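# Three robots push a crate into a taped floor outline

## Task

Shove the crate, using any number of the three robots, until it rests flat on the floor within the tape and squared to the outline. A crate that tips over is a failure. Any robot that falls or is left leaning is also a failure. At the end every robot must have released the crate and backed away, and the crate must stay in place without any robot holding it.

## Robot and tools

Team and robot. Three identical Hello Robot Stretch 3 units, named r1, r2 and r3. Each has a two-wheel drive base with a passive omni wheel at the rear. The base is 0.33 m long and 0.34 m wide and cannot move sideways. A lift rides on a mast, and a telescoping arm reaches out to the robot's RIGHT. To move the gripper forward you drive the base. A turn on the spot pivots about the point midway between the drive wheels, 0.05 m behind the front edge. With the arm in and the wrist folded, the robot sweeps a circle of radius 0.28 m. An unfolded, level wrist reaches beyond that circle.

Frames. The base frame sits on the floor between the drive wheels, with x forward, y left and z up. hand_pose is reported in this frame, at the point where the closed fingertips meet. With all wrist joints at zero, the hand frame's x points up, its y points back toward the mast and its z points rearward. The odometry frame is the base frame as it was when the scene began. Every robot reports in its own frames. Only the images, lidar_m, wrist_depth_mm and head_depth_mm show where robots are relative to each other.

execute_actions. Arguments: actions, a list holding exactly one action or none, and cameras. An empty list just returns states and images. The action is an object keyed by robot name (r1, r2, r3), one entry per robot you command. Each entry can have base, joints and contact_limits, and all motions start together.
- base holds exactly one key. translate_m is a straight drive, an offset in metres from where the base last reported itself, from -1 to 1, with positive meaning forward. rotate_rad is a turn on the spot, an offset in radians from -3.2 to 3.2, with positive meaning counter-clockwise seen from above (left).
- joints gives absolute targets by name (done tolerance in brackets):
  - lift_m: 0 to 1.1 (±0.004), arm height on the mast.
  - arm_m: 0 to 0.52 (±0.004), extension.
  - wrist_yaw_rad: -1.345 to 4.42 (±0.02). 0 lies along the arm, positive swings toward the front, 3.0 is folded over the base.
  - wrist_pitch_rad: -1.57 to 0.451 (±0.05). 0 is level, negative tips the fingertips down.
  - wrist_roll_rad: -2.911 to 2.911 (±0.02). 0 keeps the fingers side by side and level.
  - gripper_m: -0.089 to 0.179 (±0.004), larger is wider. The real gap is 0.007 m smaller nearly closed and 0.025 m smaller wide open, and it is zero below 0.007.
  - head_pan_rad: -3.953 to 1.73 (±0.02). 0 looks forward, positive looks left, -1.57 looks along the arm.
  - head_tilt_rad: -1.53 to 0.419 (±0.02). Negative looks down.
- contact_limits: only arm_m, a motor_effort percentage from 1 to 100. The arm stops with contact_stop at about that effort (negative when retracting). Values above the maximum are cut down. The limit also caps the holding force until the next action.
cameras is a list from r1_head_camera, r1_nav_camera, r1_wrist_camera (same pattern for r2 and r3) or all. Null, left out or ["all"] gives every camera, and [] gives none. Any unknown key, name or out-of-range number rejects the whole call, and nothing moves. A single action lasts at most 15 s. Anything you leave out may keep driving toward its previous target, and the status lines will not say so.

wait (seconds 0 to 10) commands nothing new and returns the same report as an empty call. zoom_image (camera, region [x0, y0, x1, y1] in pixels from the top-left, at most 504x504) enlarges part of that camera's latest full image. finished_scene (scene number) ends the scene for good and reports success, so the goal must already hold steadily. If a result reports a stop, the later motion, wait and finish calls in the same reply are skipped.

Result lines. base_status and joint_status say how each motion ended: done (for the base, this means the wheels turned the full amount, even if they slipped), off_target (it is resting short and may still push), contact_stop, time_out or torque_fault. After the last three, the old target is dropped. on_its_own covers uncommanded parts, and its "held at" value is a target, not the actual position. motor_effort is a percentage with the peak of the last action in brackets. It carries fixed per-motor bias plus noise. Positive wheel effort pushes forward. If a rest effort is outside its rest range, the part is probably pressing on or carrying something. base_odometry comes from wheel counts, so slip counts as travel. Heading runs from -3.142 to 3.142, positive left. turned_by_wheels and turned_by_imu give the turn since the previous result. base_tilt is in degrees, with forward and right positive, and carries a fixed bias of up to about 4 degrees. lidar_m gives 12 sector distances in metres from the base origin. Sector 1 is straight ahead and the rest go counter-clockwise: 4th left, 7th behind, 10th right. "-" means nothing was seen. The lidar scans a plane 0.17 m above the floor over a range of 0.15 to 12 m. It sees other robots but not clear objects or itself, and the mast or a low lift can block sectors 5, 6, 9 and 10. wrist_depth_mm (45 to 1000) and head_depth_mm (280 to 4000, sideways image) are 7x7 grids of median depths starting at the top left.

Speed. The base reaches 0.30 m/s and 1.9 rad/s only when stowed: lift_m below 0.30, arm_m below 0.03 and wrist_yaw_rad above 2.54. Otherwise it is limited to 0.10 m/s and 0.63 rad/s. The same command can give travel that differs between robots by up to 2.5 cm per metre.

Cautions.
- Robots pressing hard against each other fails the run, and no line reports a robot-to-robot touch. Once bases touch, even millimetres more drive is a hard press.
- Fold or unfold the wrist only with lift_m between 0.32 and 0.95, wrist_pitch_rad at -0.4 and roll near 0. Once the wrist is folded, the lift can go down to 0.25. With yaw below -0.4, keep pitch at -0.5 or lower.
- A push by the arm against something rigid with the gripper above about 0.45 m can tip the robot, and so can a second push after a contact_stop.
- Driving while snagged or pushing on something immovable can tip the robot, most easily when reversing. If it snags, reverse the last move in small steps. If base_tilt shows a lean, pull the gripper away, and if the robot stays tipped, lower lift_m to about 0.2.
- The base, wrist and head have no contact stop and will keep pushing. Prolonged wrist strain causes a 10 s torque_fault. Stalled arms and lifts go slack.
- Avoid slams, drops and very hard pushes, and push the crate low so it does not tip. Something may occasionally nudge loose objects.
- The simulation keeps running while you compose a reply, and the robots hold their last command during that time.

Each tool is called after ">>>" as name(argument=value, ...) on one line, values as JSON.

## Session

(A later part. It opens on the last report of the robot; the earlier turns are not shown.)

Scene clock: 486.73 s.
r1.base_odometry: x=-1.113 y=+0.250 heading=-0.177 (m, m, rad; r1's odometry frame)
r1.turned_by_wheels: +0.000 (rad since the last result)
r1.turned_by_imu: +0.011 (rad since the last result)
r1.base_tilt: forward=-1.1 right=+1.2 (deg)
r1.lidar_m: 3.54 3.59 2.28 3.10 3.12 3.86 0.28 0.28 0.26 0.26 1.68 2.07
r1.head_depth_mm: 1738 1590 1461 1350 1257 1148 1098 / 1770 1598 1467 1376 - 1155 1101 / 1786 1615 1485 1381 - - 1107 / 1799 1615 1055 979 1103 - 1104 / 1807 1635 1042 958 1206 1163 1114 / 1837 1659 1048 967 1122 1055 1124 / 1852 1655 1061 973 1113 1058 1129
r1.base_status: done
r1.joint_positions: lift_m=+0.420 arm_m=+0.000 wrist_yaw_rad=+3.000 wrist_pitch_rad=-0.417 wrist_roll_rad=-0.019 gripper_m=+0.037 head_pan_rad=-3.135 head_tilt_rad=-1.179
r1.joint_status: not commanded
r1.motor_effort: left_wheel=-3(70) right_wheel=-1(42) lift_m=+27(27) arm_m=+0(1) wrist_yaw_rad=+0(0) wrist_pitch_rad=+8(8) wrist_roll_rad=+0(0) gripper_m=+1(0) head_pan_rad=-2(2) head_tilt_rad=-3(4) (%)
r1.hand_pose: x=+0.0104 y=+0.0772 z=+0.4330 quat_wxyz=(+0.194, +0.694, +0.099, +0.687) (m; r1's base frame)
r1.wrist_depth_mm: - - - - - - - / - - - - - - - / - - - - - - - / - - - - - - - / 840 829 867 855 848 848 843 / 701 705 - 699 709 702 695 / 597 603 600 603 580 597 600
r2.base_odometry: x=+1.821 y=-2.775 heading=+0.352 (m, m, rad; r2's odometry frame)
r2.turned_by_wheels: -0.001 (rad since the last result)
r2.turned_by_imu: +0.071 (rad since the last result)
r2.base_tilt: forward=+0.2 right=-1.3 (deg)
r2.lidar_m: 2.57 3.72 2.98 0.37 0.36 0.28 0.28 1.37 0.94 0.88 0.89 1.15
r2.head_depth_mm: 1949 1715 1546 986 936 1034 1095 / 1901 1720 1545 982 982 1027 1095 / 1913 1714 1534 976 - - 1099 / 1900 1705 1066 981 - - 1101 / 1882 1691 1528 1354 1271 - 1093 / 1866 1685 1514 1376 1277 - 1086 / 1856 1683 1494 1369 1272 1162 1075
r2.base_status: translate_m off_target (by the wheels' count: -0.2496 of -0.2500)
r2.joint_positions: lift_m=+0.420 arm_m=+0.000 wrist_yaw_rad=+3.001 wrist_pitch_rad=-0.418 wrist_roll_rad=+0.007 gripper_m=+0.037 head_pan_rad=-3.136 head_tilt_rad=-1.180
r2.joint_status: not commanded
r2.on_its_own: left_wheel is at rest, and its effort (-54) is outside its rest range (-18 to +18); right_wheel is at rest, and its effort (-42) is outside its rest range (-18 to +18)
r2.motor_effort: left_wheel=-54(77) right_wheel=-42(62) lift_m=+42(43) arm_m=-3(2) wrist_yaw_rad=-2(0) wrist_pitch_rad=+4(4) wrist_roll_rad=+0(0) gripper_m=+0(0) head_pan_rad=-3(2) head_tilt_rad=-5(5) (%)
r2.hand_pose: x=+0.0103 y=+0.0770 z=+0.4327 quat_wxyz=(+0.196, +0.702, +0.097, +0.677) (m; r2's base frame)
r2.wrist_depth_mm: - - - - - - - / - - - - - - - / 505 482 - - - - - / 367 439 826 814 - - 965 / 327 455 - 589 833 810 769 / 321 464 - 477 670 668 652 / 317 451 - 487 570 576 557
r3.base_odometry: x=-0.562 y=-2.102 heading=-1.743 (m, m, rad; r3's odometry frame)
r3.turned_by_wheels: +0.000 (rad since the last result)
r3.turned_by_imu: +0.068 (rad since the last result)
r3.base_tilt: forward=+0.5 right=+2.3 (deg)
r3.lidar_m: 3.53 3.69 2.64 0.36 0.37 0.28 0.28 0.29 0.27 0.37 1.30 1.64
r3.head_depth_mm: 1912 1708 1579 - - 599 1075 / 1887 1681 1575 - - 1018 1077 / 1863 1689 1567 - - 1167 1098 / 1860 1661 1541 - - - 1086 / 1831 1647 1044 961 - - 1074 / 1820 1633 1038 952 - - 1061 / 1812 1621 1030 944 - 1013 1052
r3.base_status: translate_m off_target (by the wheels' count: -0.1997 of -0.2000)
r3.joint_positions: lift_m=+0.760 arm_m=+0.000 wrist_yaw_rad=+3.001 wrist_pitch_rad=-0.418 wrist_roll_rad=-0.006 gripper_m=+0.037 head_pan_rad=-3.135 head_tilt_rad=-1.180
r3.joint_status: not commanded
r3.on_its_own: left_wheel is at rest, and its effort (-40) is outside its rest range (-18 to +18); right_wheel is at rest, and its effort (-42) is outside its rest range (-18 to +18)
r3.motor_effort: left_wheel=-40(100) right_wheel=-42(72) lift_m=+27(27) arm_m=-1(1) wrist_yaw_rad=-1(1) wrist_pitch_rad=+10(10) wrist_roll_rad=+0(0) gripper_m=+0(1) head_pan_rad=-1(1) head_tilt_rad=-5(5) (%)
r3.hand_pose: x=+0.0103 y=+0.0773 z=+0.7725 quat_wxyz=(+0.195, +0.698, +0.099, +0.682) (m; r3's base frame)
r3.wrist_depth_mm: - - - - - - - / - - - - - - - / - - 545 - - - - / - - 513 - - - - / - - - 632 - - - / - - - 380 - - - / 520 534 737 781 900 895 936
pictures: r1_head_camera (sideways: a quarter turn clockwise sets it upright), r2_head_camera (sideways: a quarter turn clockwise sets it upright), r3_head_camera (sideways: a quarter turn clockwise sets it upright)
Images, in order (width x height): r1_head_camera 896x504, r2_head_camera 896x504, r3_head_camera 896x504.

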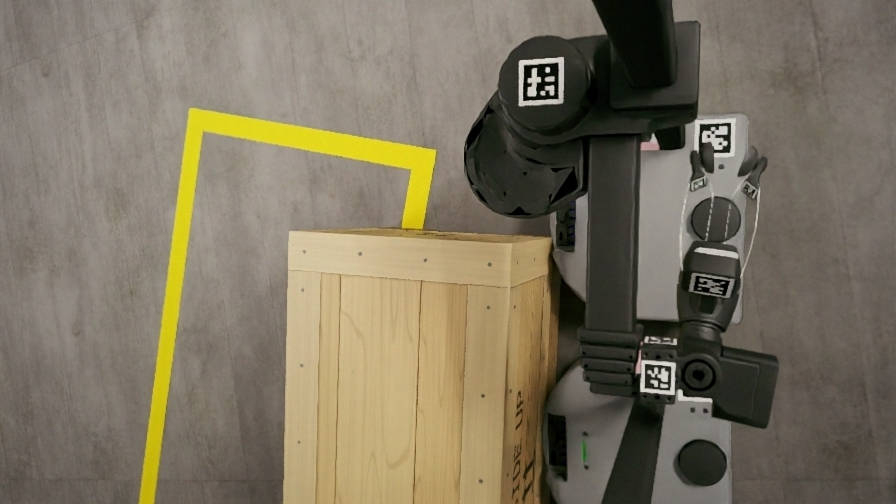

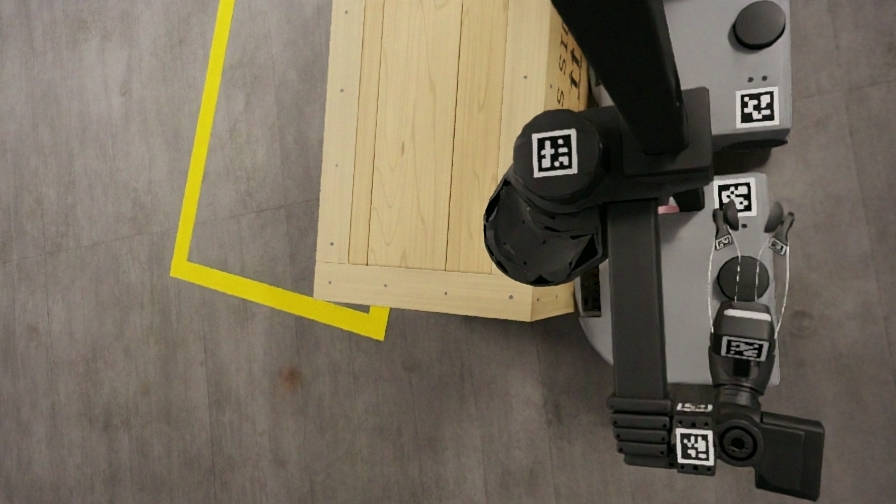

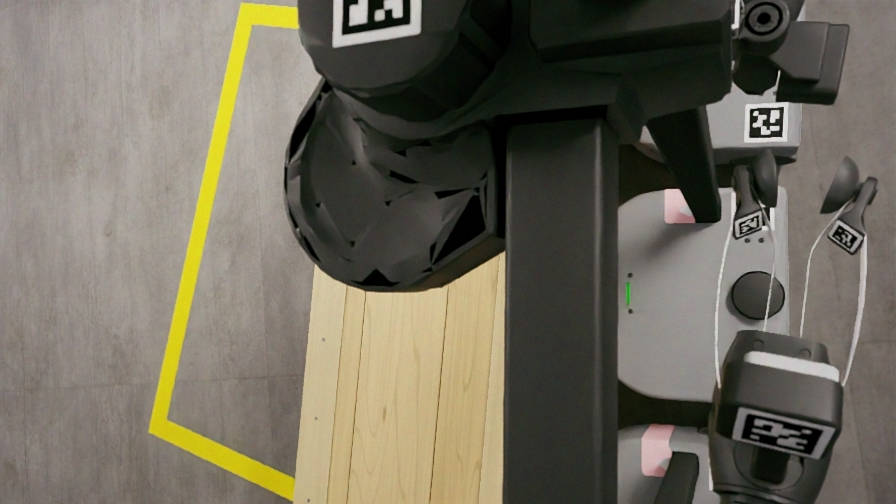

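>>> execute_actions(actions=[{"r1":{"base":{"translate_m":0.14}},"r3":{"base":{"translate_m":0.14}},"r2":{"base":{"translate_m":0.14}}}], cameras=[])

>>> execute_actions(actions=[{"r1":{"base":{"rotate_rad":0.25}},"r3":{"base":{"rotate_rad":0.2}},"r2":{"base":{"rotate_rad":0.25}}}], cameras=[])

>>> execute_actions(actions=[{"r1":{"base":{"translate_m":-0.13}},"r3":{"base":{"translate_m":-0.13}},"r2":{"base":{"translate_m":-0.13}}}], cameras=[])

>>> execute_actions(actions=[{"r1":{"base":{"rotate_rad":-0.34}},"r3":{"base":{"rotate_rad":-0.34}},"r2":{"base":{"rotate_rad":-0.39}}}], cameras=["r1_head_camera","r2_head_camera","r3_head_camera"])

Scene clock: 495.50 s.
r1.base_odometry: x=-0.975 y=+0.225 heading=-0.177 (m, m, rad; r1's odometry frame)
r1.turned_by_wheels: +0.000 (rad since the last result)
r1.turned_by_imu: +0.002 (rad since the last result)
r1.base_tilt: forward=-1.1 right=+1.2 (deg)
r1.lidar_m: 3.42 3.44 2.22 3.14 3.17 3.90 0.42 0.43 0.25 0.25 1.66 2.04
r1.head_depth_mm: 1747 1602 1468 1346 1264 1150 1091 / 1776 1611 1468 1369 - 1155 1097 / 1778 1619 1470 1380 - - 1100 / 1794 1621 1045 1160 1303 - 1107 / 1810 1647 1049 1093 1302 1167 1116 / 1838 1644 1052 1118 1137 1051 1113 / 1845 1654 1060 1142 1134 1062 1127
r1.base_status: done
r1.joint_positions: lift_m=+0.420 arm_m=+0.000 wrist_yaw_rad=+3.000 wrist_pitch_rad=-0.417 wrist_roll_rad=-0.019 gripper_m=+0.037 head_pan_rad=-3.135 head_tilt_rad=-1.179
r1.joint_status: not commanded
r1.motor_effort: left_wheel=-1(6) right_wheel=+1(5) lift_m=+27(27) arm_m=+0(1) wrist_yaw_rad=+0(1) wrist_pitch_rad=+8(8) wrist_roll_rad=+0(0) gripper_m=+1(1) head_pan_rad=-3(3) head_tilt_rad=-3(4) (%)
r1.hand_pose: x=+0.0104 y=+0.0772 z=+0.4330 quat_wxyz=(+0.194, +0.694, +0.099, +0.687) (m; r1's base frame)
r1.wrist_depth_mm: - - - - - - - / - - - - - - - / - - - - - - - / - - - - - - - / 835 835 861 853 845 848 833 / 702 686 - 701 718 702 693 / 592 594 610 600 580 604 600
r2.base_odometry: x=+1.953 y=-2.727 heading=+0.352 (m, m, rad; r2's odometry frame)
r2.turned_by_wheels: +0.000 (rad since the last result)
r2.turned_by_imu: +0.002 (rad since the last result)
r2.base_tilt: forward=+0.2 right=-1.3 (deg)
r2.lidar_m: 2.54 3.58 2.94 0.37 0.53 0.42 0.41 1.35 0.92 0.86 0.88 1.13
r2.head_depth_mm: 1932 1724 1083 1011 1300 1032 1101 / 1916 1723 1067 1010 1292 1019 1099 / 1916 1711 1070 1017 - - 1103 / 1909 1693 1066 1001 - - 1097 / 1877 1706 1510 1346 1300 - 1099 / 1881 1692 1526 1381 1281 - 1083 / 1857 1687 1514 1369 1272 1160 1079
r2.base_status: done
r2.joint_positions: lift_m=+0.420 arm_m=+0.000 wrist_yaw_rad=+3.001 wrist_pitch_rad=-0.418 wrist_roll_rad=+0.007 gripper_m=+0.037 head_pan_rad=-3.136 head_tilt_rad=-1.180
r2.joint_status: not commanded
r2.motor_effort: left_wheel=+0(50) right_wheel=+0(42) lift_m=+42(41) arm_m=-3(2) wrist_yaw_rad=+0(1) wrist_pitch_rad=+3(3) wrist_roll_rad=+0(0) gripper_m=+0(0) head_pan_rad=-3(2) head_tilt_rad=-6(6) (%)
r2.hand_pose: x=+0.0103 y=+0.0770 z=+0.4327 quat_wxyz=(+0.196, +0.702, +0.097, +0.677) (m; r2's base frame)
r2.wrist_depth_mm: - - - - - - - / - - - - - - - / 537 637 - - - - - / 485 668 821 813 - - 970 / 479 673 - 579 836 784 801 / 479 653 - 484 663 660 649 / 465 598 - 475 572 565 557
r3.base_odometry: x=-0.586 y=-2.240 heading=-1.743 (m, m, rad; r3's odometry frame)
r3.turned_by_wheels: +0.000 (rad since the last result)
r3.turned_by_imu: +0.001 (rad since the last result)
r3.base_tilt: forward=+0.5 right=+2.2 (deg)
r3.lidar_m: 3.46 3.53 2.57 0.36 3.58 0.43 0.42 0.44 0.26 0.37 1.28 1.62
r3.head_depth_mm: 1912 1706 1588 - - 590 1079 / 1889 1691 1103 - - 1010 1071 / 1866 1665 1098 - - 1120 1090 / 1844 1658 1082 - - - 1090 / 1825 1655 1043 997 - - 1075 / 1822 1633 1039 987 - - 1063 / 1806 1619 1028 995 - 1011 1055
r3.base_status: done
r3.joint_positions: lift_m=+0.760 arm_m=+0.000 wrist_yaw_rad=+3.001 wrist_pitch_rad=-0.418 wrist_roll_rad=-0.006 gripper_m=+0.037 head_pan_rad=-3.135 head_tilt_rad=-1.180
r3.joint_status: not commanded
r3.motor_effort: left_wheel=+0(38) right_wheel=+0(38) lift_m=+27(27) arm_m=-1(1) wrist_yaw_rad=-1(1) wrist_pitch_rad=+10(10) wrist_roll_rad=+0(0) gripper_m=+0(0) head_pan_rad=-1(1) head_tilt_rad=-5(5) (%)
r3.hand_pose: x=+0.0103 y=+0.0773 z=+0.7725 quat_wxyz=(+0.195, +0.698, +0.099, +0.682) (m; r3's base frame)
r3.wrist_depth_mm: - - - - - - - / - - - - - - - / - - 538 - - - - / - - 504 - - - - / - - - - - - - / - - - 383 - - - / 528 894 752 744 875 928 900
pictures: none
No camera images: the call's "cameras" was empty. Leave "cameras" out to get every camera's image.

Scene clock: 496.87 s.
r1.base_odometry: x=-0.975 y=+0.225 heading=+0.073 (m, m, rad; r1's odometry frame)
r1.turned_by_wheels: +0.250 (rad since the last result)
r1.turned_by_imu: +0.252 (rad since the last result)
r1.base_tilt: forward=-1.0 right=+1.2 (deg)
r1.lidar_m: 3.41 2.27 2.22 3.12 3.36 4.92 0.41 0.48 0.27 0.36 1.77 2.58
r1.head_depth_mm: 1746 1604 1447 1343 1262 1153 1092 / 1761 1610 1456 1373 - 1150 1094 / 1780 1613 1039 1078 - - 1102 / 1812 1627 1035 1158 1311 - 1111 / 1813 1139 1046 1310 1277 1171 1113 / 1817 1151 1057 1349 1107 1185 1123 / 1831 1156 1086 1371 1109 1189 1127
r1.base_status: done
r1.joint_positions: lift_m=+0.420 arm_m=+0.000 wrist_yaw_rad=+3.000 wrist_pitch_rad=-0.417 wrist_roll_rad=-0.019 gripper_m=+0.037 head_pan_rad=-3.135 head_tilt_rad=-1.179
r1.joint_status: not commanded
r1.motor_effort: left_wheel=-2(8) right_wheel=+3(6) lift_m=+27(27) arm_m=+0(1) wrist_yaw_rad=+0(0) wrist_pitch_rad=+8(8) wrist_roll_rad=+0(0) gripper_m=+1(1) head_pan_rad=-3(3) head_tilt_rad=-3(3) (%)
r1.hand_pose: x=+0.0104 y=+0.0772 z=+0.4330 quat_wxyz=(+0.194, +0.694, +0.099, +0.687) (m; r1's base frame)
r1.wrist_depth_mm: - - - - - - - / - - - - - - - / - - - - - - - / - - - - - - - / 841 822 863 852 841 832 845 / 693 692 - 700 697 703 702 / 597 605 602 594 583 608 603
r2.base_odometry: x=+1.953 y=-2.727 heading=+0.602 (m, m, rad; r2's odometry frame)
r2.turned_by_wheels: +0.250 (rad since the last result)
r2.turned_by_imu: +0.247 (rad since the last result)
r2.base_tilt: forward=+0.2 right=-1.3 (deg)
r2.lidar_m: 3.53 3.90 0.37 0.50 0.46 0.41 0.42 1.07 0.87 0.87 0.95 1.49
r2.head_depth_mm: 1930 1734 1084 984 1070 1035 988 / 1915 1719 1083 989 1213 1023 987 / 1938 1711 1072 1005 - - 1088 / 1901 1697 1519 1347 - - 1097 / 1900 1688 1529 1385 1290 - 1099 / 1887 1679 1516 1384 1278 - 1091 / 1840 1680 1512 1375 1265 1164 1076
r2.base_status: done
r2.joint_positions: lift_m=+0.420 arm_m=+0.000 wrist_yaw_rad=+3.001 wrist_pitch_rad=-0.418 wrist_roll_rad=+0.007 gripper_m=+0.037 head_pan_rad=-3.136 head_tilt_rad=-1.180
r2.joint_status: not commanded
r2.motor_effort: left_wheel=-2(4) right_wheel=+3(6) lift_m=+43(41) arm_m=-2(2) wrist_yaw_rad=+0(1) wrist_pitch_rad=+3(4) wrist_roll_rad=+0(0) gripper_m=+0(0) head_pan_rad=-3(2) head_tilt_rad=-5(5) (%)
r2.hand_pose: x=+0.0103 y=+0.0770 z=+0.4327 quat_wxyz=(+0.196, +0.702, +0.097, +0.677) (m; r2's base frame)
r2.wrist_depth_mm: - - - - - - - / - - - - - - - / 506 513 - - - - - / 405 521 955 787 844 - 985 / 412 550 - 585 821 828 779 / 415 560 - 479 481 665 645 / 417 563 - 458 490 572 557
r3.base_odometry: x=-0.586 y=-2.240 heading=-1.543 (m, m, rad; r3's odometry frame)
r3.turned_by_wheels: +0.200 (rad since the last result)
r3.turned_by_imu: +0.201 (rad since the last result)
r3.base_tilt: forward=+0.5 right=+2.2 (deg)
r3.lidar_m: 3.49 3.73 0.36 0.36 0.48 0.42 0.42 0.49 0.29 0.37 1.35 1.97
r3.head_depth_mm: 1893 1720 1578 - - 578 556 / 1886 1697 1104 - - 1018 975 / 1871 1667 1098 - - 1108 1067 / 1854 1656 1081 - - - 1086 / 1836 1645 1044 1034 - - 1076 / 1823 1623 1039 1116 - - 1057 / 1822 1609 1028 1194 - 1027 1056
r3.base_status: done
r3.joint_positions: lift_m=+0.760 arm_m=+0.000 wrist_yaw_rad=+3.001 wrist_pitch_rad=-0.418 wrist_roll_rad=-0.006 gripper_m=+0.037 head_pan_rad=-3.135 head_tilt_rad=-1.180
r3.joint_status: not commanded
r3.motor_effort: left_wheel=-3(7) right_wheel=+3(7) lift_m=+27(27) arm_m=-1(0) wrist_yaw_rad=-1(0) wrist_pitch_rad=+10(10) wrist_roll_rad=+0(0) gripper_m=+0(0) head_pan_rad=-1(1) head_tilt_rad=-5(6) (%)
r3.hand_pose: x=+0.0103 y=+0.0773 z=+0.7725 quat_wxyz=(+0.195, +0.698, +0.099, +0.682) (m; r3's base frame)
r3.wrist_depth_mm: - - - - - - - / - - - - - - - / - - 520 575 - - - / - - 506 - - - - / - - - 355 - - - / 590 632 - 588 - - - / 517 613 761 747 893 920 926
pictures: none
No camera images: the call's "cameras" was empty. Leave "cameras" out to get every camera's image.

Scene clock: 499.57 s.
r1.base_odometry: x=-1.104 y=+0.216 heading=+0.073 (m, m, rad; r1's odometry frame)
r1.turned_by_wheels: +0.000 (rad since the last result)
r1.turned_by_imu: -0.001 (rad since the last result)
r1.base_tilt: forward=-1.0 right=+1.2 (deg)
r1.lidar_m: 3.54 2.32 2.30 3.15 3.34 4.93 0.29 0.34 0.27 0.36 1.75 2.57
r1.head_depth_mm: 1758 1606 1460 1354 1263 1145 1093 / 1776 1599 1450 1361 - 1147 1103 / 1792 1615 1034 963 - - 1100 / 1790 1624 1034 971 1220 - 1106 / 1813 1641 1047 986 1272 1175 1118 / 1830 1642 1046 1000 1110 1190 1117 / 1856 1663 1056 1053 1111 1178 1124
r1.base_status: done
r1.joint_positions: lift_m=+0.420 arm_m=+0.000 wrist_yaw_rad=+3.000 wrist_pitch_rad=-0.417 wrist_roll_rad=-0.019 gripper_m=+0.037 head_pan_rad=-3.135 head_tilt_rad=-1.179
r1.joint_status: not commanded
r1.motor_effort: left_wheel=-2(9) right_wheel=+3(3) lift_m=+27(27) arm_m=-1(1) wrist_yaw_rad=-1(0) wrist_pitch_rad=+8(8) wrist_roll_rad=+0(0) gripper_m=+0(1) head_pan_rad=-3(3) head_tilt_rad=-4(4) (%)
r1.hand_pose: x=+0.0104 y=+0.0772 z=+0.4330 quat_wxyz=(+0.194, +0.694, +0.099, +0.687) (m; r1's base frame)
r1.wrist_depth_mm: - - - - - - - / - - - - - - - / - - - - - - - / - - - - - - - / 813 825 881 839 831 852 821 / 697 692 - 700 716 698 709 / 601 598 598 608 585 611 610
r2.base_odometry: x=+1.846 y=-2.800 heading=+0.602 (m, m, rad; r2's odometry frame)
r2.turned_by_wheels: +0.000 (rad since the last result)
r2.turned_by_imu: +0.000 (rad since the last result)
r2.base_tilt: forward=+0.2 right=-1.3 (deg)
r2.lidar_m: 3.63 4.04 0.37 0.51 0.32 0.29 0.29 1.04 0.85 0.84 0.93 1.45
r2.head_depth_mm: 1921 1728 1545 984 928 1032 992 / 1926 1708 1541 976 922 1014 986 / 1913 1687 1554 977 - - 1097 / 1890 1694 1545 1411 - - 1096 / 1897 1697 1516 1387 1290 - 1098 / 1869 1685 1506 1379 1280 - 1087 / 1819 1666 1508 1366 1266 1158 1076
r2.base_status: done
r2.joint_positions: lift_m=+0.420 arm_m=+0.000 wrist_yaw_rad=+3.001 wrist_pitch_rad=-0.418 wrist_roll_rad=+0.007 gripper_m=+0.037 head_pan_rad=-3.136 head_tilt_rad=-1.180
r2.joint_status: not commanded
r2.motor_effort: left_wheel=-2(7) right_wheel=+2(4) lift_m=+43(42) arm_m=-2(2) wrist_yaw_rad=-1(0) wrist_pitch_rad=+3(3) wrist_roll_rad=+1(0) gripper_m=+0(0) head_pan_rad=-2(3) head_tilt_rad=-5(5) (%)
r2.hand_pose: x=+0.0103 y=+0.0770 z=+0.4327 quat_wxyz=(+0.196, +0.702, +0.097, +0.677) (m; r2's base frame)
r2.wrist_depth_mm: - - - - - - - / - - 801 - - - - / 507 488 688 953 - - - / 357 374 762 716 935 - 967 / 303 390 - 605 835 812 786 / 303 409 - 481 476 658 648 / 304 408 - 475 522 571 560
r3.base_odometry: x=-0.590 y=-2.110 heading=-1.543 (m, m, rad; r3's odometry frame)
r3.turned_by_wheels: +0.000 (rad since the last result)
r3.turned_by_imu: +0.001 (rad since the last result)
r3.base_tilt: forward=+0.5 right=+2.2 (deg)
r3.lidar_m: 3.63 3.88 0.36 0.36 0.34 0.29 0.29 0.34 0.30 0.38 1.34 1.95
r3.head_depth_mm: 1909 1687 1579 - - 578 554 / 1896 1691 1564 - - 1019 976 / 1878 1674 1562 - - 1110 1067 / 1844 1662 1546 - - - 1090 / 1832 1646 1045 954 - - 1081 / 1809 1631 1042 962 - - 1055 / 1788 1603 1050 959 - 1031 1052
r3.base_status: done
r3.joint_positions: lift_m=+0.760 arm_m=+0.000 wrist_yaw_rad=+3.001 wrist_pitch_rad=-0.418 wrist_roll_rad=-0.006 gripper_m=+0.037 head_pan_rad=-3.135 head_tilt_rad=-1.180
r3.joint_status: not commanded
r3.motor_effort: left_wheel=-3(8) right_wheel=+3(3) lift_m=+27(27) arm_m=-1(1) wrist_yaw_rad=-1(0) wrist_pitch_rad=+10(10) wrist_roll_rad=+0(0) gripper_m=+2(0) head_pan_rad=+0(2) head_tilt_rad=-5(5) (%)
r3.hand_pose: x=+0.0103 y=+0.0773 z=+0.7725 quat_wxyz=(+0.195, +0.698, +0.099, +0.682) (m; r3's base frame)
r3.wrist_depth_mm: - - - - - - - / - - - - - - - / - - 522 563 - - - / - - 497 - - - - / - - - 352 - - - / 597 590 - 588 - - - / 512 516 743 764 877 888 928
pictures: none
No camera images: the call's "cameras" was empty. Leave "cameras" out to get every camera's image.

Scene clock: 501.17 s.
r1.base_odometry: x=-1.104 y=+0.216 heading=-0.267 (m, m, rad; r1's odometry frame)
r1.turned_by_wheels: -0.340 (rad since the last result)
r1.turned_by_imu: -0.343 (rad since the last result)
r1.base_tilt: forward=-1.0 right=+1.1 (deg)
r1.lidar_m: 3.38 3.56 2.31 3.15 3.15 3.68 0.29 0.29 0.39 0.24 1.64 1.91
r1.head_depth_mm: 1745 1594 1447 1338 1262 1156 1093 / 1781 1599 1482 1374 - 1152 1101 / 1785 1616 1472 1380 - - 1108 / 1793 1619 1434 980 1130 - 1113 / 1811 1645 1045 963 1188 1174 1117 / 1821 1661 1056 970 1110 1033 1116 / 1818 1652 1053 980 1100 1033 1126
r1.base_status: done
r1.joint_positions: lift_m=+0.420 arm_m=+0.000 wrist_yaw_rad=+3.000 wrist_pitch_rad=-0.417 wrist_roll_rad=-0.019 gripper_m=+0.037 head_pan_rad=-3.135 head_tilt_rad=-1.179
r1.joint_status: not commanded
r1.motor_effort: left_wheel=+2(8) right_wheel=-1(6) lift_m=+27(27) arm_m=+0(1) wrist_yaw_rad=+0(0) wrist_pitch_rad=+8(8) wrist_roll_rad=+0(0) gripper_m=-1(0) head_pan_rad=-2(3) head_tilt_rad=-3(4) (%)
r1.hand_pose: x=+0.0104 y=+0.0772 z=+0.4330 quat_wxyz=(+0.194, +0.694, +0.099, +0.687) (m; r1's base frame)
r1.wrist_depth_mm: - - - - - - - / - - - - - - - / - - - - - - - / - - - - - - - / 844 824 873 851 843 837 826 / 690 701 - 691 719 712 705 / 600 600 596 605 580 601 611
r2.base_odometry: x=+1.846 y=-2.800 heading=+0.212 (m, m, rad; r2's odometry frame)
r2.turned_by_wheels: -0.390 (rad since the last result)
r2.turned_by_imu: -0.385 (rad since the last result)
r2.base_tilt: forward=+0.2 right=-1.3 (deg)
r2.lidar_m: 1.81 3.66 3.01 0.37 0.43 0.31 0.29 1.60 0.96 0.84 0.85 1.00
r2.head_depth_mm: 1945 1721 1082 981 1161 1050 1109 / 1920 1725 1069 982 1113 1037 1102 / 1903 1693 1070 980 - - 1105 / 1900 1694 1067 982 - - 1098 / 1886 1692 1509 995 1269 - 1093 / 1883 1675 1518 1378 1279 - 1085 / 1854 1661 1516 1368 1263 1167 1073
r2.base_status: done
r2.joint_positions: lift_m=+0.420 arm_m=+0.000 wrist_yaw_rad=+3.001 wrist_pitch_rad=-0.418 wrist_roll_rad=+0.007 gripper_m=+0.037 head_pan_rad=-3.136 head_tilt_rad=-1.180
r2.joint_status: not commanded
r2.motor_effort: left_wheel=+1(5) right_wheel=-2(5) lift_m=+42(42) arm_m=-2(3) wrist_yaw_rad=-1(1) wrist_pitch_rad=+4(4) wrist_roll_rad=+1(0) gripper_m=+0(0) head_pan_rad=-3(3) head_tilt_rad=-4(6) (%)
r2.hand_pose: x=+0.0103 y=+0.0770 z=+0.4327 quat_wxyz=(+0.196, +0.702, +0.097, +0.677) (m; r2's base frame)
r2.wrist_depth_mm: - - 685 - - - - / - - - - - - - / 500 564 - - - - - / 408 577 733 986 - - 982 / 395 563 - 790 856 802 778 / 379 502 - 592 676 670 644 / 368 497 - 517 569 566 557
r3.base_odometry: x=-0.590 y=-2.110 heading=-1.883 (m, m, rad; r3's odometry frame)
r3.turned_by_wheels: -0.340 (rad since the last result)
r3.turned_by_imu: -0.341 (rad since the last result)
r3.base_tilt: forward=+0.5 right=+2.2 (deg)
r3.lidar_m: 2.54 3.64 2.66 0.36 0.44 0.31 0.29 0.30 0.39 0.26 1.25 1.46
r3.head_depth_mm: 1885 1696 1581 - - 628 1107 / 1908 1685 1562 - - 1007 1093 / 1865 1688 1572 - - 1102 1104 / 1844 1663 1554 - - - 1093 / 1837 1647 1043 956 - - 1085 / 1810 1628 1033 945 - - 1056 / 1801 1632 1033 944 - 1029 1052
r3.base_status: done
r3.joint_positions: lift_m=+0.760 arm_m=+0.000 wrist_yaw_rad=+3.001 wrist_pitch_rad=-0.418 wrist_roll_rad=-0.006 gripper_m=+0.037 head_pan_rad=-3.135 head_tilt_rad=-1.180
r3.joint_status: not commanded
r3.motor_effort: left_wheel=+2(4) right_wheel=-2(6) lift_m=+27(27) arm_m=-1(1) wrist_yaw_rad=-1(1) wrist_pitch_rad=+10(10) wrist_roll_rad=+0(0) gripper_m=+0(0) head_pan_rad=-1(1) head_tilt_rad=-6(6) (%)
r3.hand_pose: x=+0.0103 y=+0.0773 z=+0.7725 quat_wxyz=(+0.195, +0.698, +0.099, +0.682) (m; r3's base frame)
r3.wrist_depth_mm: - - - - - - - / - - - - - - - / - - 560 - - - - / - - - - - - - / - - - - - - - / - - - - - - - / 517 585 711 868 875 919 954
pictures: r1_head_camera (sideways: a quarter turn clockwise sets it upright), r2_head_camera (sideways: a quarter turn clockwise sets it upright), r3_head_camera (sideways: a quarter turn clockwise sets it upright)
Images, in order (width x height): r1_head_camera 896x504, r2_head_camera 896x504, r3_head_camera 896x504.

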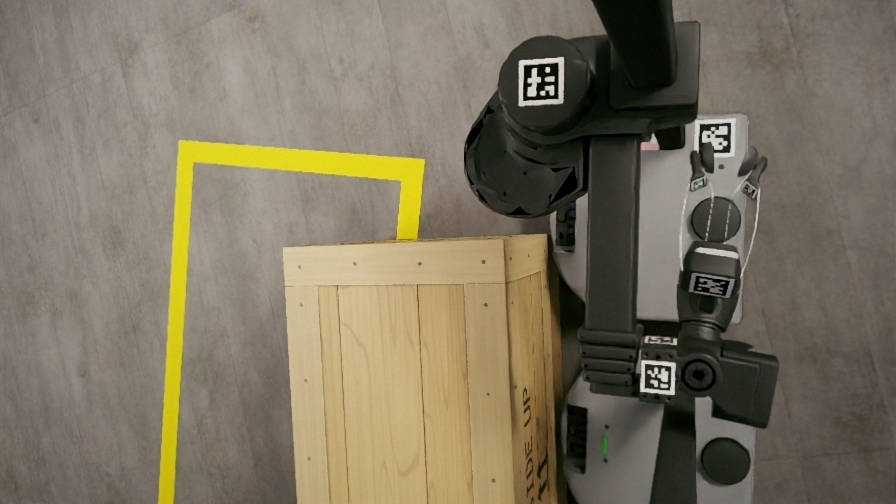

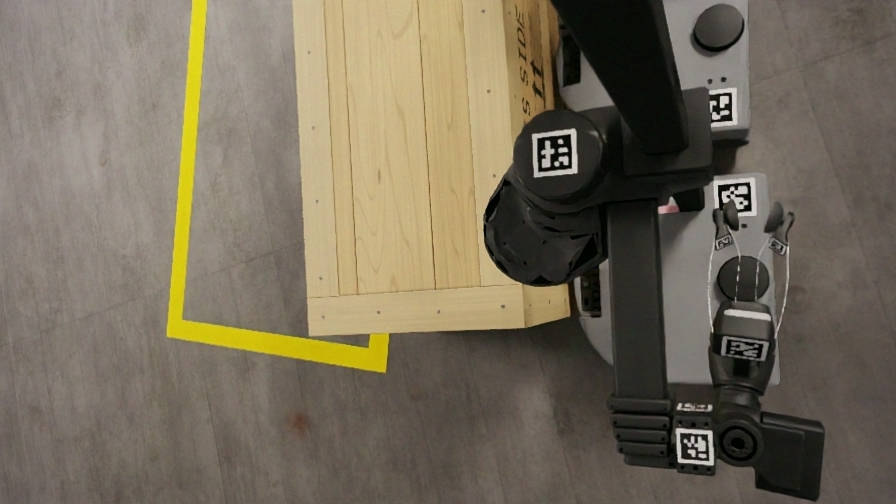

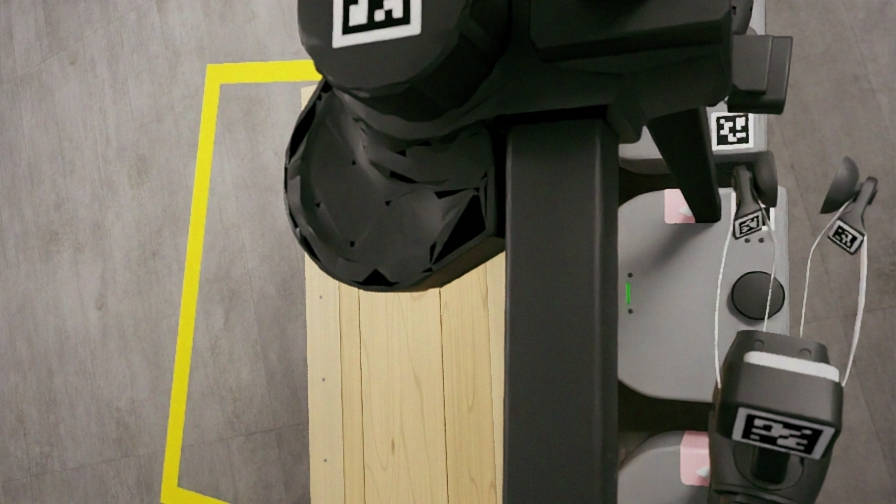

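>>> execute_actions(actions=[{"r1":{"base":{"translate_m":-0.13}},"r3":{"base":{"translate_m":-0.19}},"r2":{"base":{"translate_m":-0.25}}}], cameras=["r1_head_camera","r2_head_camera","r3_head_camera"])

Scene clock: 506.80 s.
r1.base_odometry: x=-1.230 y=+0.250 heading=-0.267 (m, m, rad; r1's odometry frame)
r1.turned_by_wheels: +0.000 (rad since the last result)
r1.turned_by_imu: +0.028 (rad since the last result)
r1.base_tilt: forward=-1.0 right=+1.0 (deg)
r1.lidar_m: 3.59 3.69 2.36 3.11 3.11 3.70 0.28 0.28 0.25 0.25 1.67 1.97
r1.head_depth_mm: 1754 1590 1454 1352 1264 1154 1090 / 1755 1615 1465 1369 - 1156 1093 / 1792 1602 1475 1383 - - 1106 / 1785 1632 1460 978 1093 - 1109 / 1804 1610 1040 962 1176 1171 1113 / 1828 1659 1046 966 1117 1047 1114 / 1833 1649 1061 975 1120 1064 1121
r1.base_status: done
r1.joint_positions: lift_m=+0.420 arm_m=+0.000 wrist_yaw_rad=+3.000 wrist_pitch_rad=-0.417 wrist_roll_rad=-0.019 gripper_m=+0.037 head_pan_rad=-3.136 head_tilt_rad=-1.180
r1.joint_status: not commanded
r1.motor_effort: left_wheel=-1(100) right_wheel=+1(42) lift_m=+27(28) arm_m=+0(1) wrist_yaw_rad=+0(1) wrist_pitch_rad=+8(8) wrist_roll_rad=+0(0) gripper_m=+0(1) head_pan_rad=-3(3) head_tilt_rad=-3(3) (%)
r1.hand_pose: x=+0.0104 y=+0.0773 z=+0.4331 quat_wxyz=(+0.194, +0.694, +0.099, +0.687) (m; r1's base frame)
r1.wrist_depth_mm: - - - - - - - / - - - - - - - / - - - - - - - / - - - - - - - / 847 838 860 836 844 833 850 / 691 704 - 698 732 698 696 / 588 600 606 601 588 592 606
r2.base_odometry: x=+1.602 y=-2.853 heading=+0.212 (m, m, rad; r2's odometry frame)
r2.turned_by_wheels: -0.001 (rad since the last result)
r2.turned_by_imu: +0.104 (rad since the last result)
r2.base_tilt: forward=+0.3 right=-1.3 (deg)
r2.lidar_m: 2.35 3.85 3.05 0.37 0.36 0.28 0.28 1.45 0.96 0.88 0.89 1.12
r2.head_depth_mm: 1929 1736 1565 984 938 1033 1098 / 1934 1705 1551 981 985 1031 1099 / 1907 1710 1535 974 - - 1104 / 1883 1706 1077 982 - - 1093 / 1900 1687 1526 1341 1270 - 1091 / 1880 1679 1515 1383 1279 - 1085 / 1851 1673 1506 1372 1265 1170 1076
r2.base_status: translate_m off_target (by the wheels' count: -0.2496 of -0.2500)
r2.joint_positions: lift_m=+0.420 arm_m=+0.000 wrist_yaw_rad=+3.001 wrist_pitch_rad=-0.418 wrist_roll_rad=+0.007 gripper_m=+0.037 head_pan_rad=-3.136 head_tilt_rad=-1.180
r2.joint_status: not commanded
r2.on_its_own: left_wheel is at rest, and its effort (-52) is outside its rest range (-18 to +18); right_wheel is at rest, and its effort (-45) is outside its rest range (-18 to +18)
r2.motor_effort: left_wheel=-52(71) right_wheel=-45(59) lift_m=+41(42) arm_m=-2(2) wrist_yaw_rad=+1(2) wrist_pitch_rad=+4(4) wrist_roll_rad=+0(0) gripper_m=+0(0) head_pan_rad=-3(2) head_tilt_rad=-6(5) (%)
r2.hand_pose: x=+0.0103 y=+0.0770 z=+0.4327 quat_wxyz=(+0.196, +0.702, +0.097, +0.677) (m; r2's base frame)
r2.wrist_depth_mm: - - - - - - - / - - - - - - - / 503 493 - - - - - / 366 442 818 815 - - 987 / 325 453 - 598 864 799 792 / 324 457 - 482 669 668 657 / 320 446 - 495 577 566 563
r3.base_odometry: x=-0.531 y=-1.929 heading=-1.884 (m, m, rad; r3's odometry frame)
r3.turned_by_wheels: +0.000 (rad since the last result)
r3.turned_by_imu: +0.101 (rad since the last result)
r3.base_tilt: forward=+0.6 right=+2.2 (deg)
r3.lidar_m: 3.21 3.77 2.71 0.35 0.37 0.28 0.28 0.29 0.27 0.38 1.30 1.60
r3.head_depth_mm: 1903 1707 1604 - - 597 1076 / 1887 1704 1573 - - 1009 1073 / 1865 1681 1566 - - 1109 1100 / 1850 1653 1535 - - - 1093 / 1839 1663 1045 958 - - 1076 / 1833 1643 1036 950 - - 1058 / 1802 1627 1033 949 - 1029 1056
r3.base_status: translate_m off_target (by the wheels' count: -0.1896 of -0.1900)
r3.joint_positions: lift_m=+0.760 arm_m=+0.000 wrist_yaw_rad=+3.001 wrist_pitch_rad=-0.419 wrist_roll_rad=-0.006 gripper_m=+0.037 head_pan_rad=-3.135 head_tilt_rad=-1.180
r3.joint_status: not commanded
r3.on_its_own: left_wheel is at rest, and its effort (-68) is outside its rest range (-18 to +18); right_wheel is at rest, and its effort (-48) is outside its rest range (-18 to +18)
r3.motor_effort: left_wheel=-68(100) right_wheel=-48(71) lift_m=+27(27) arm_m=-1(1) wrist_yaw_rad=-1(1) wrist_pitch_rad=+10(10) wrist_roll_rad=+0(0) gripper_m=+0(0) head_pan_rad=-1(1) head_tilt_rad=-5(6) (%)
r3.hand_pose: x=+0.0103 y=+0.0773 z=+0.7725 quat_wxyz=(+0.195, +0.698, +0.099, +0.682) (m; r3's base frame)
r3.wrist_depth_mm: - - - - - - - / - - - - - - - / - - 551 - - - - / - - 527 - - - - / - - - - - - - / - - - 391 - - - / 512 523 736 772 906 931 907
pictures: r1_head_camera (sideways: a quarter turn clockwise sets it upright), r2_head_camera (sideways: a quarter turn clockwise sets it upright), r3_head_camera (sideways: a quarter turn clockwise sets it upright)
Images, in order (width x height): r1_head_camera 896x504, r2_head_camera 896x504, r3_head_camera 896x504.

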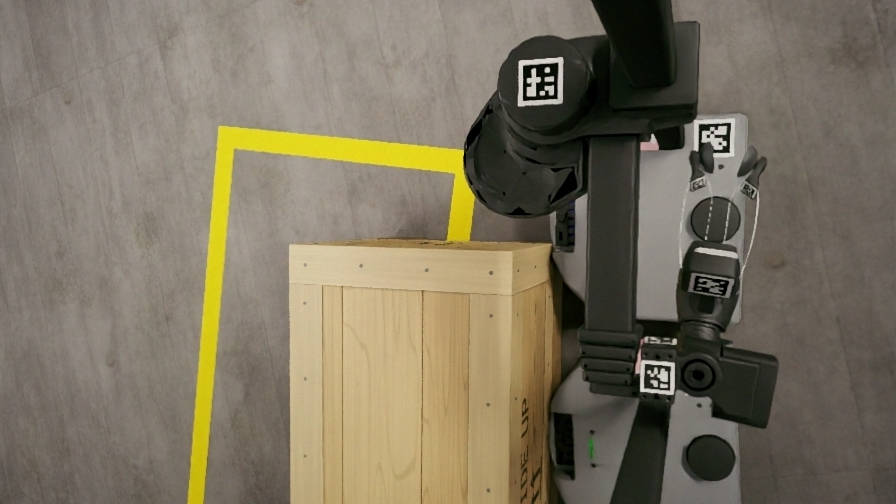

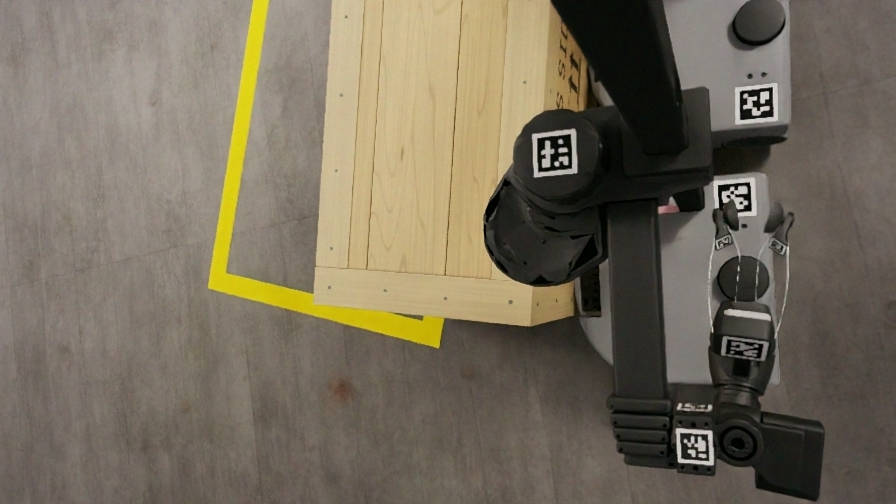

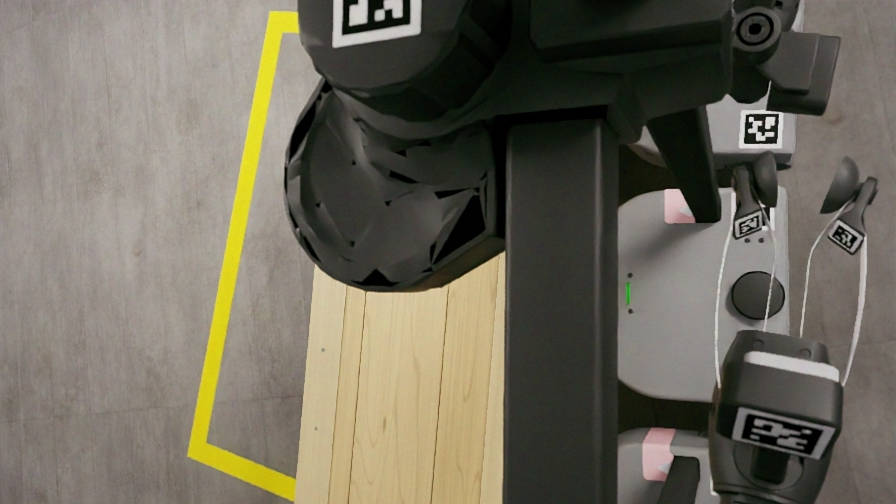

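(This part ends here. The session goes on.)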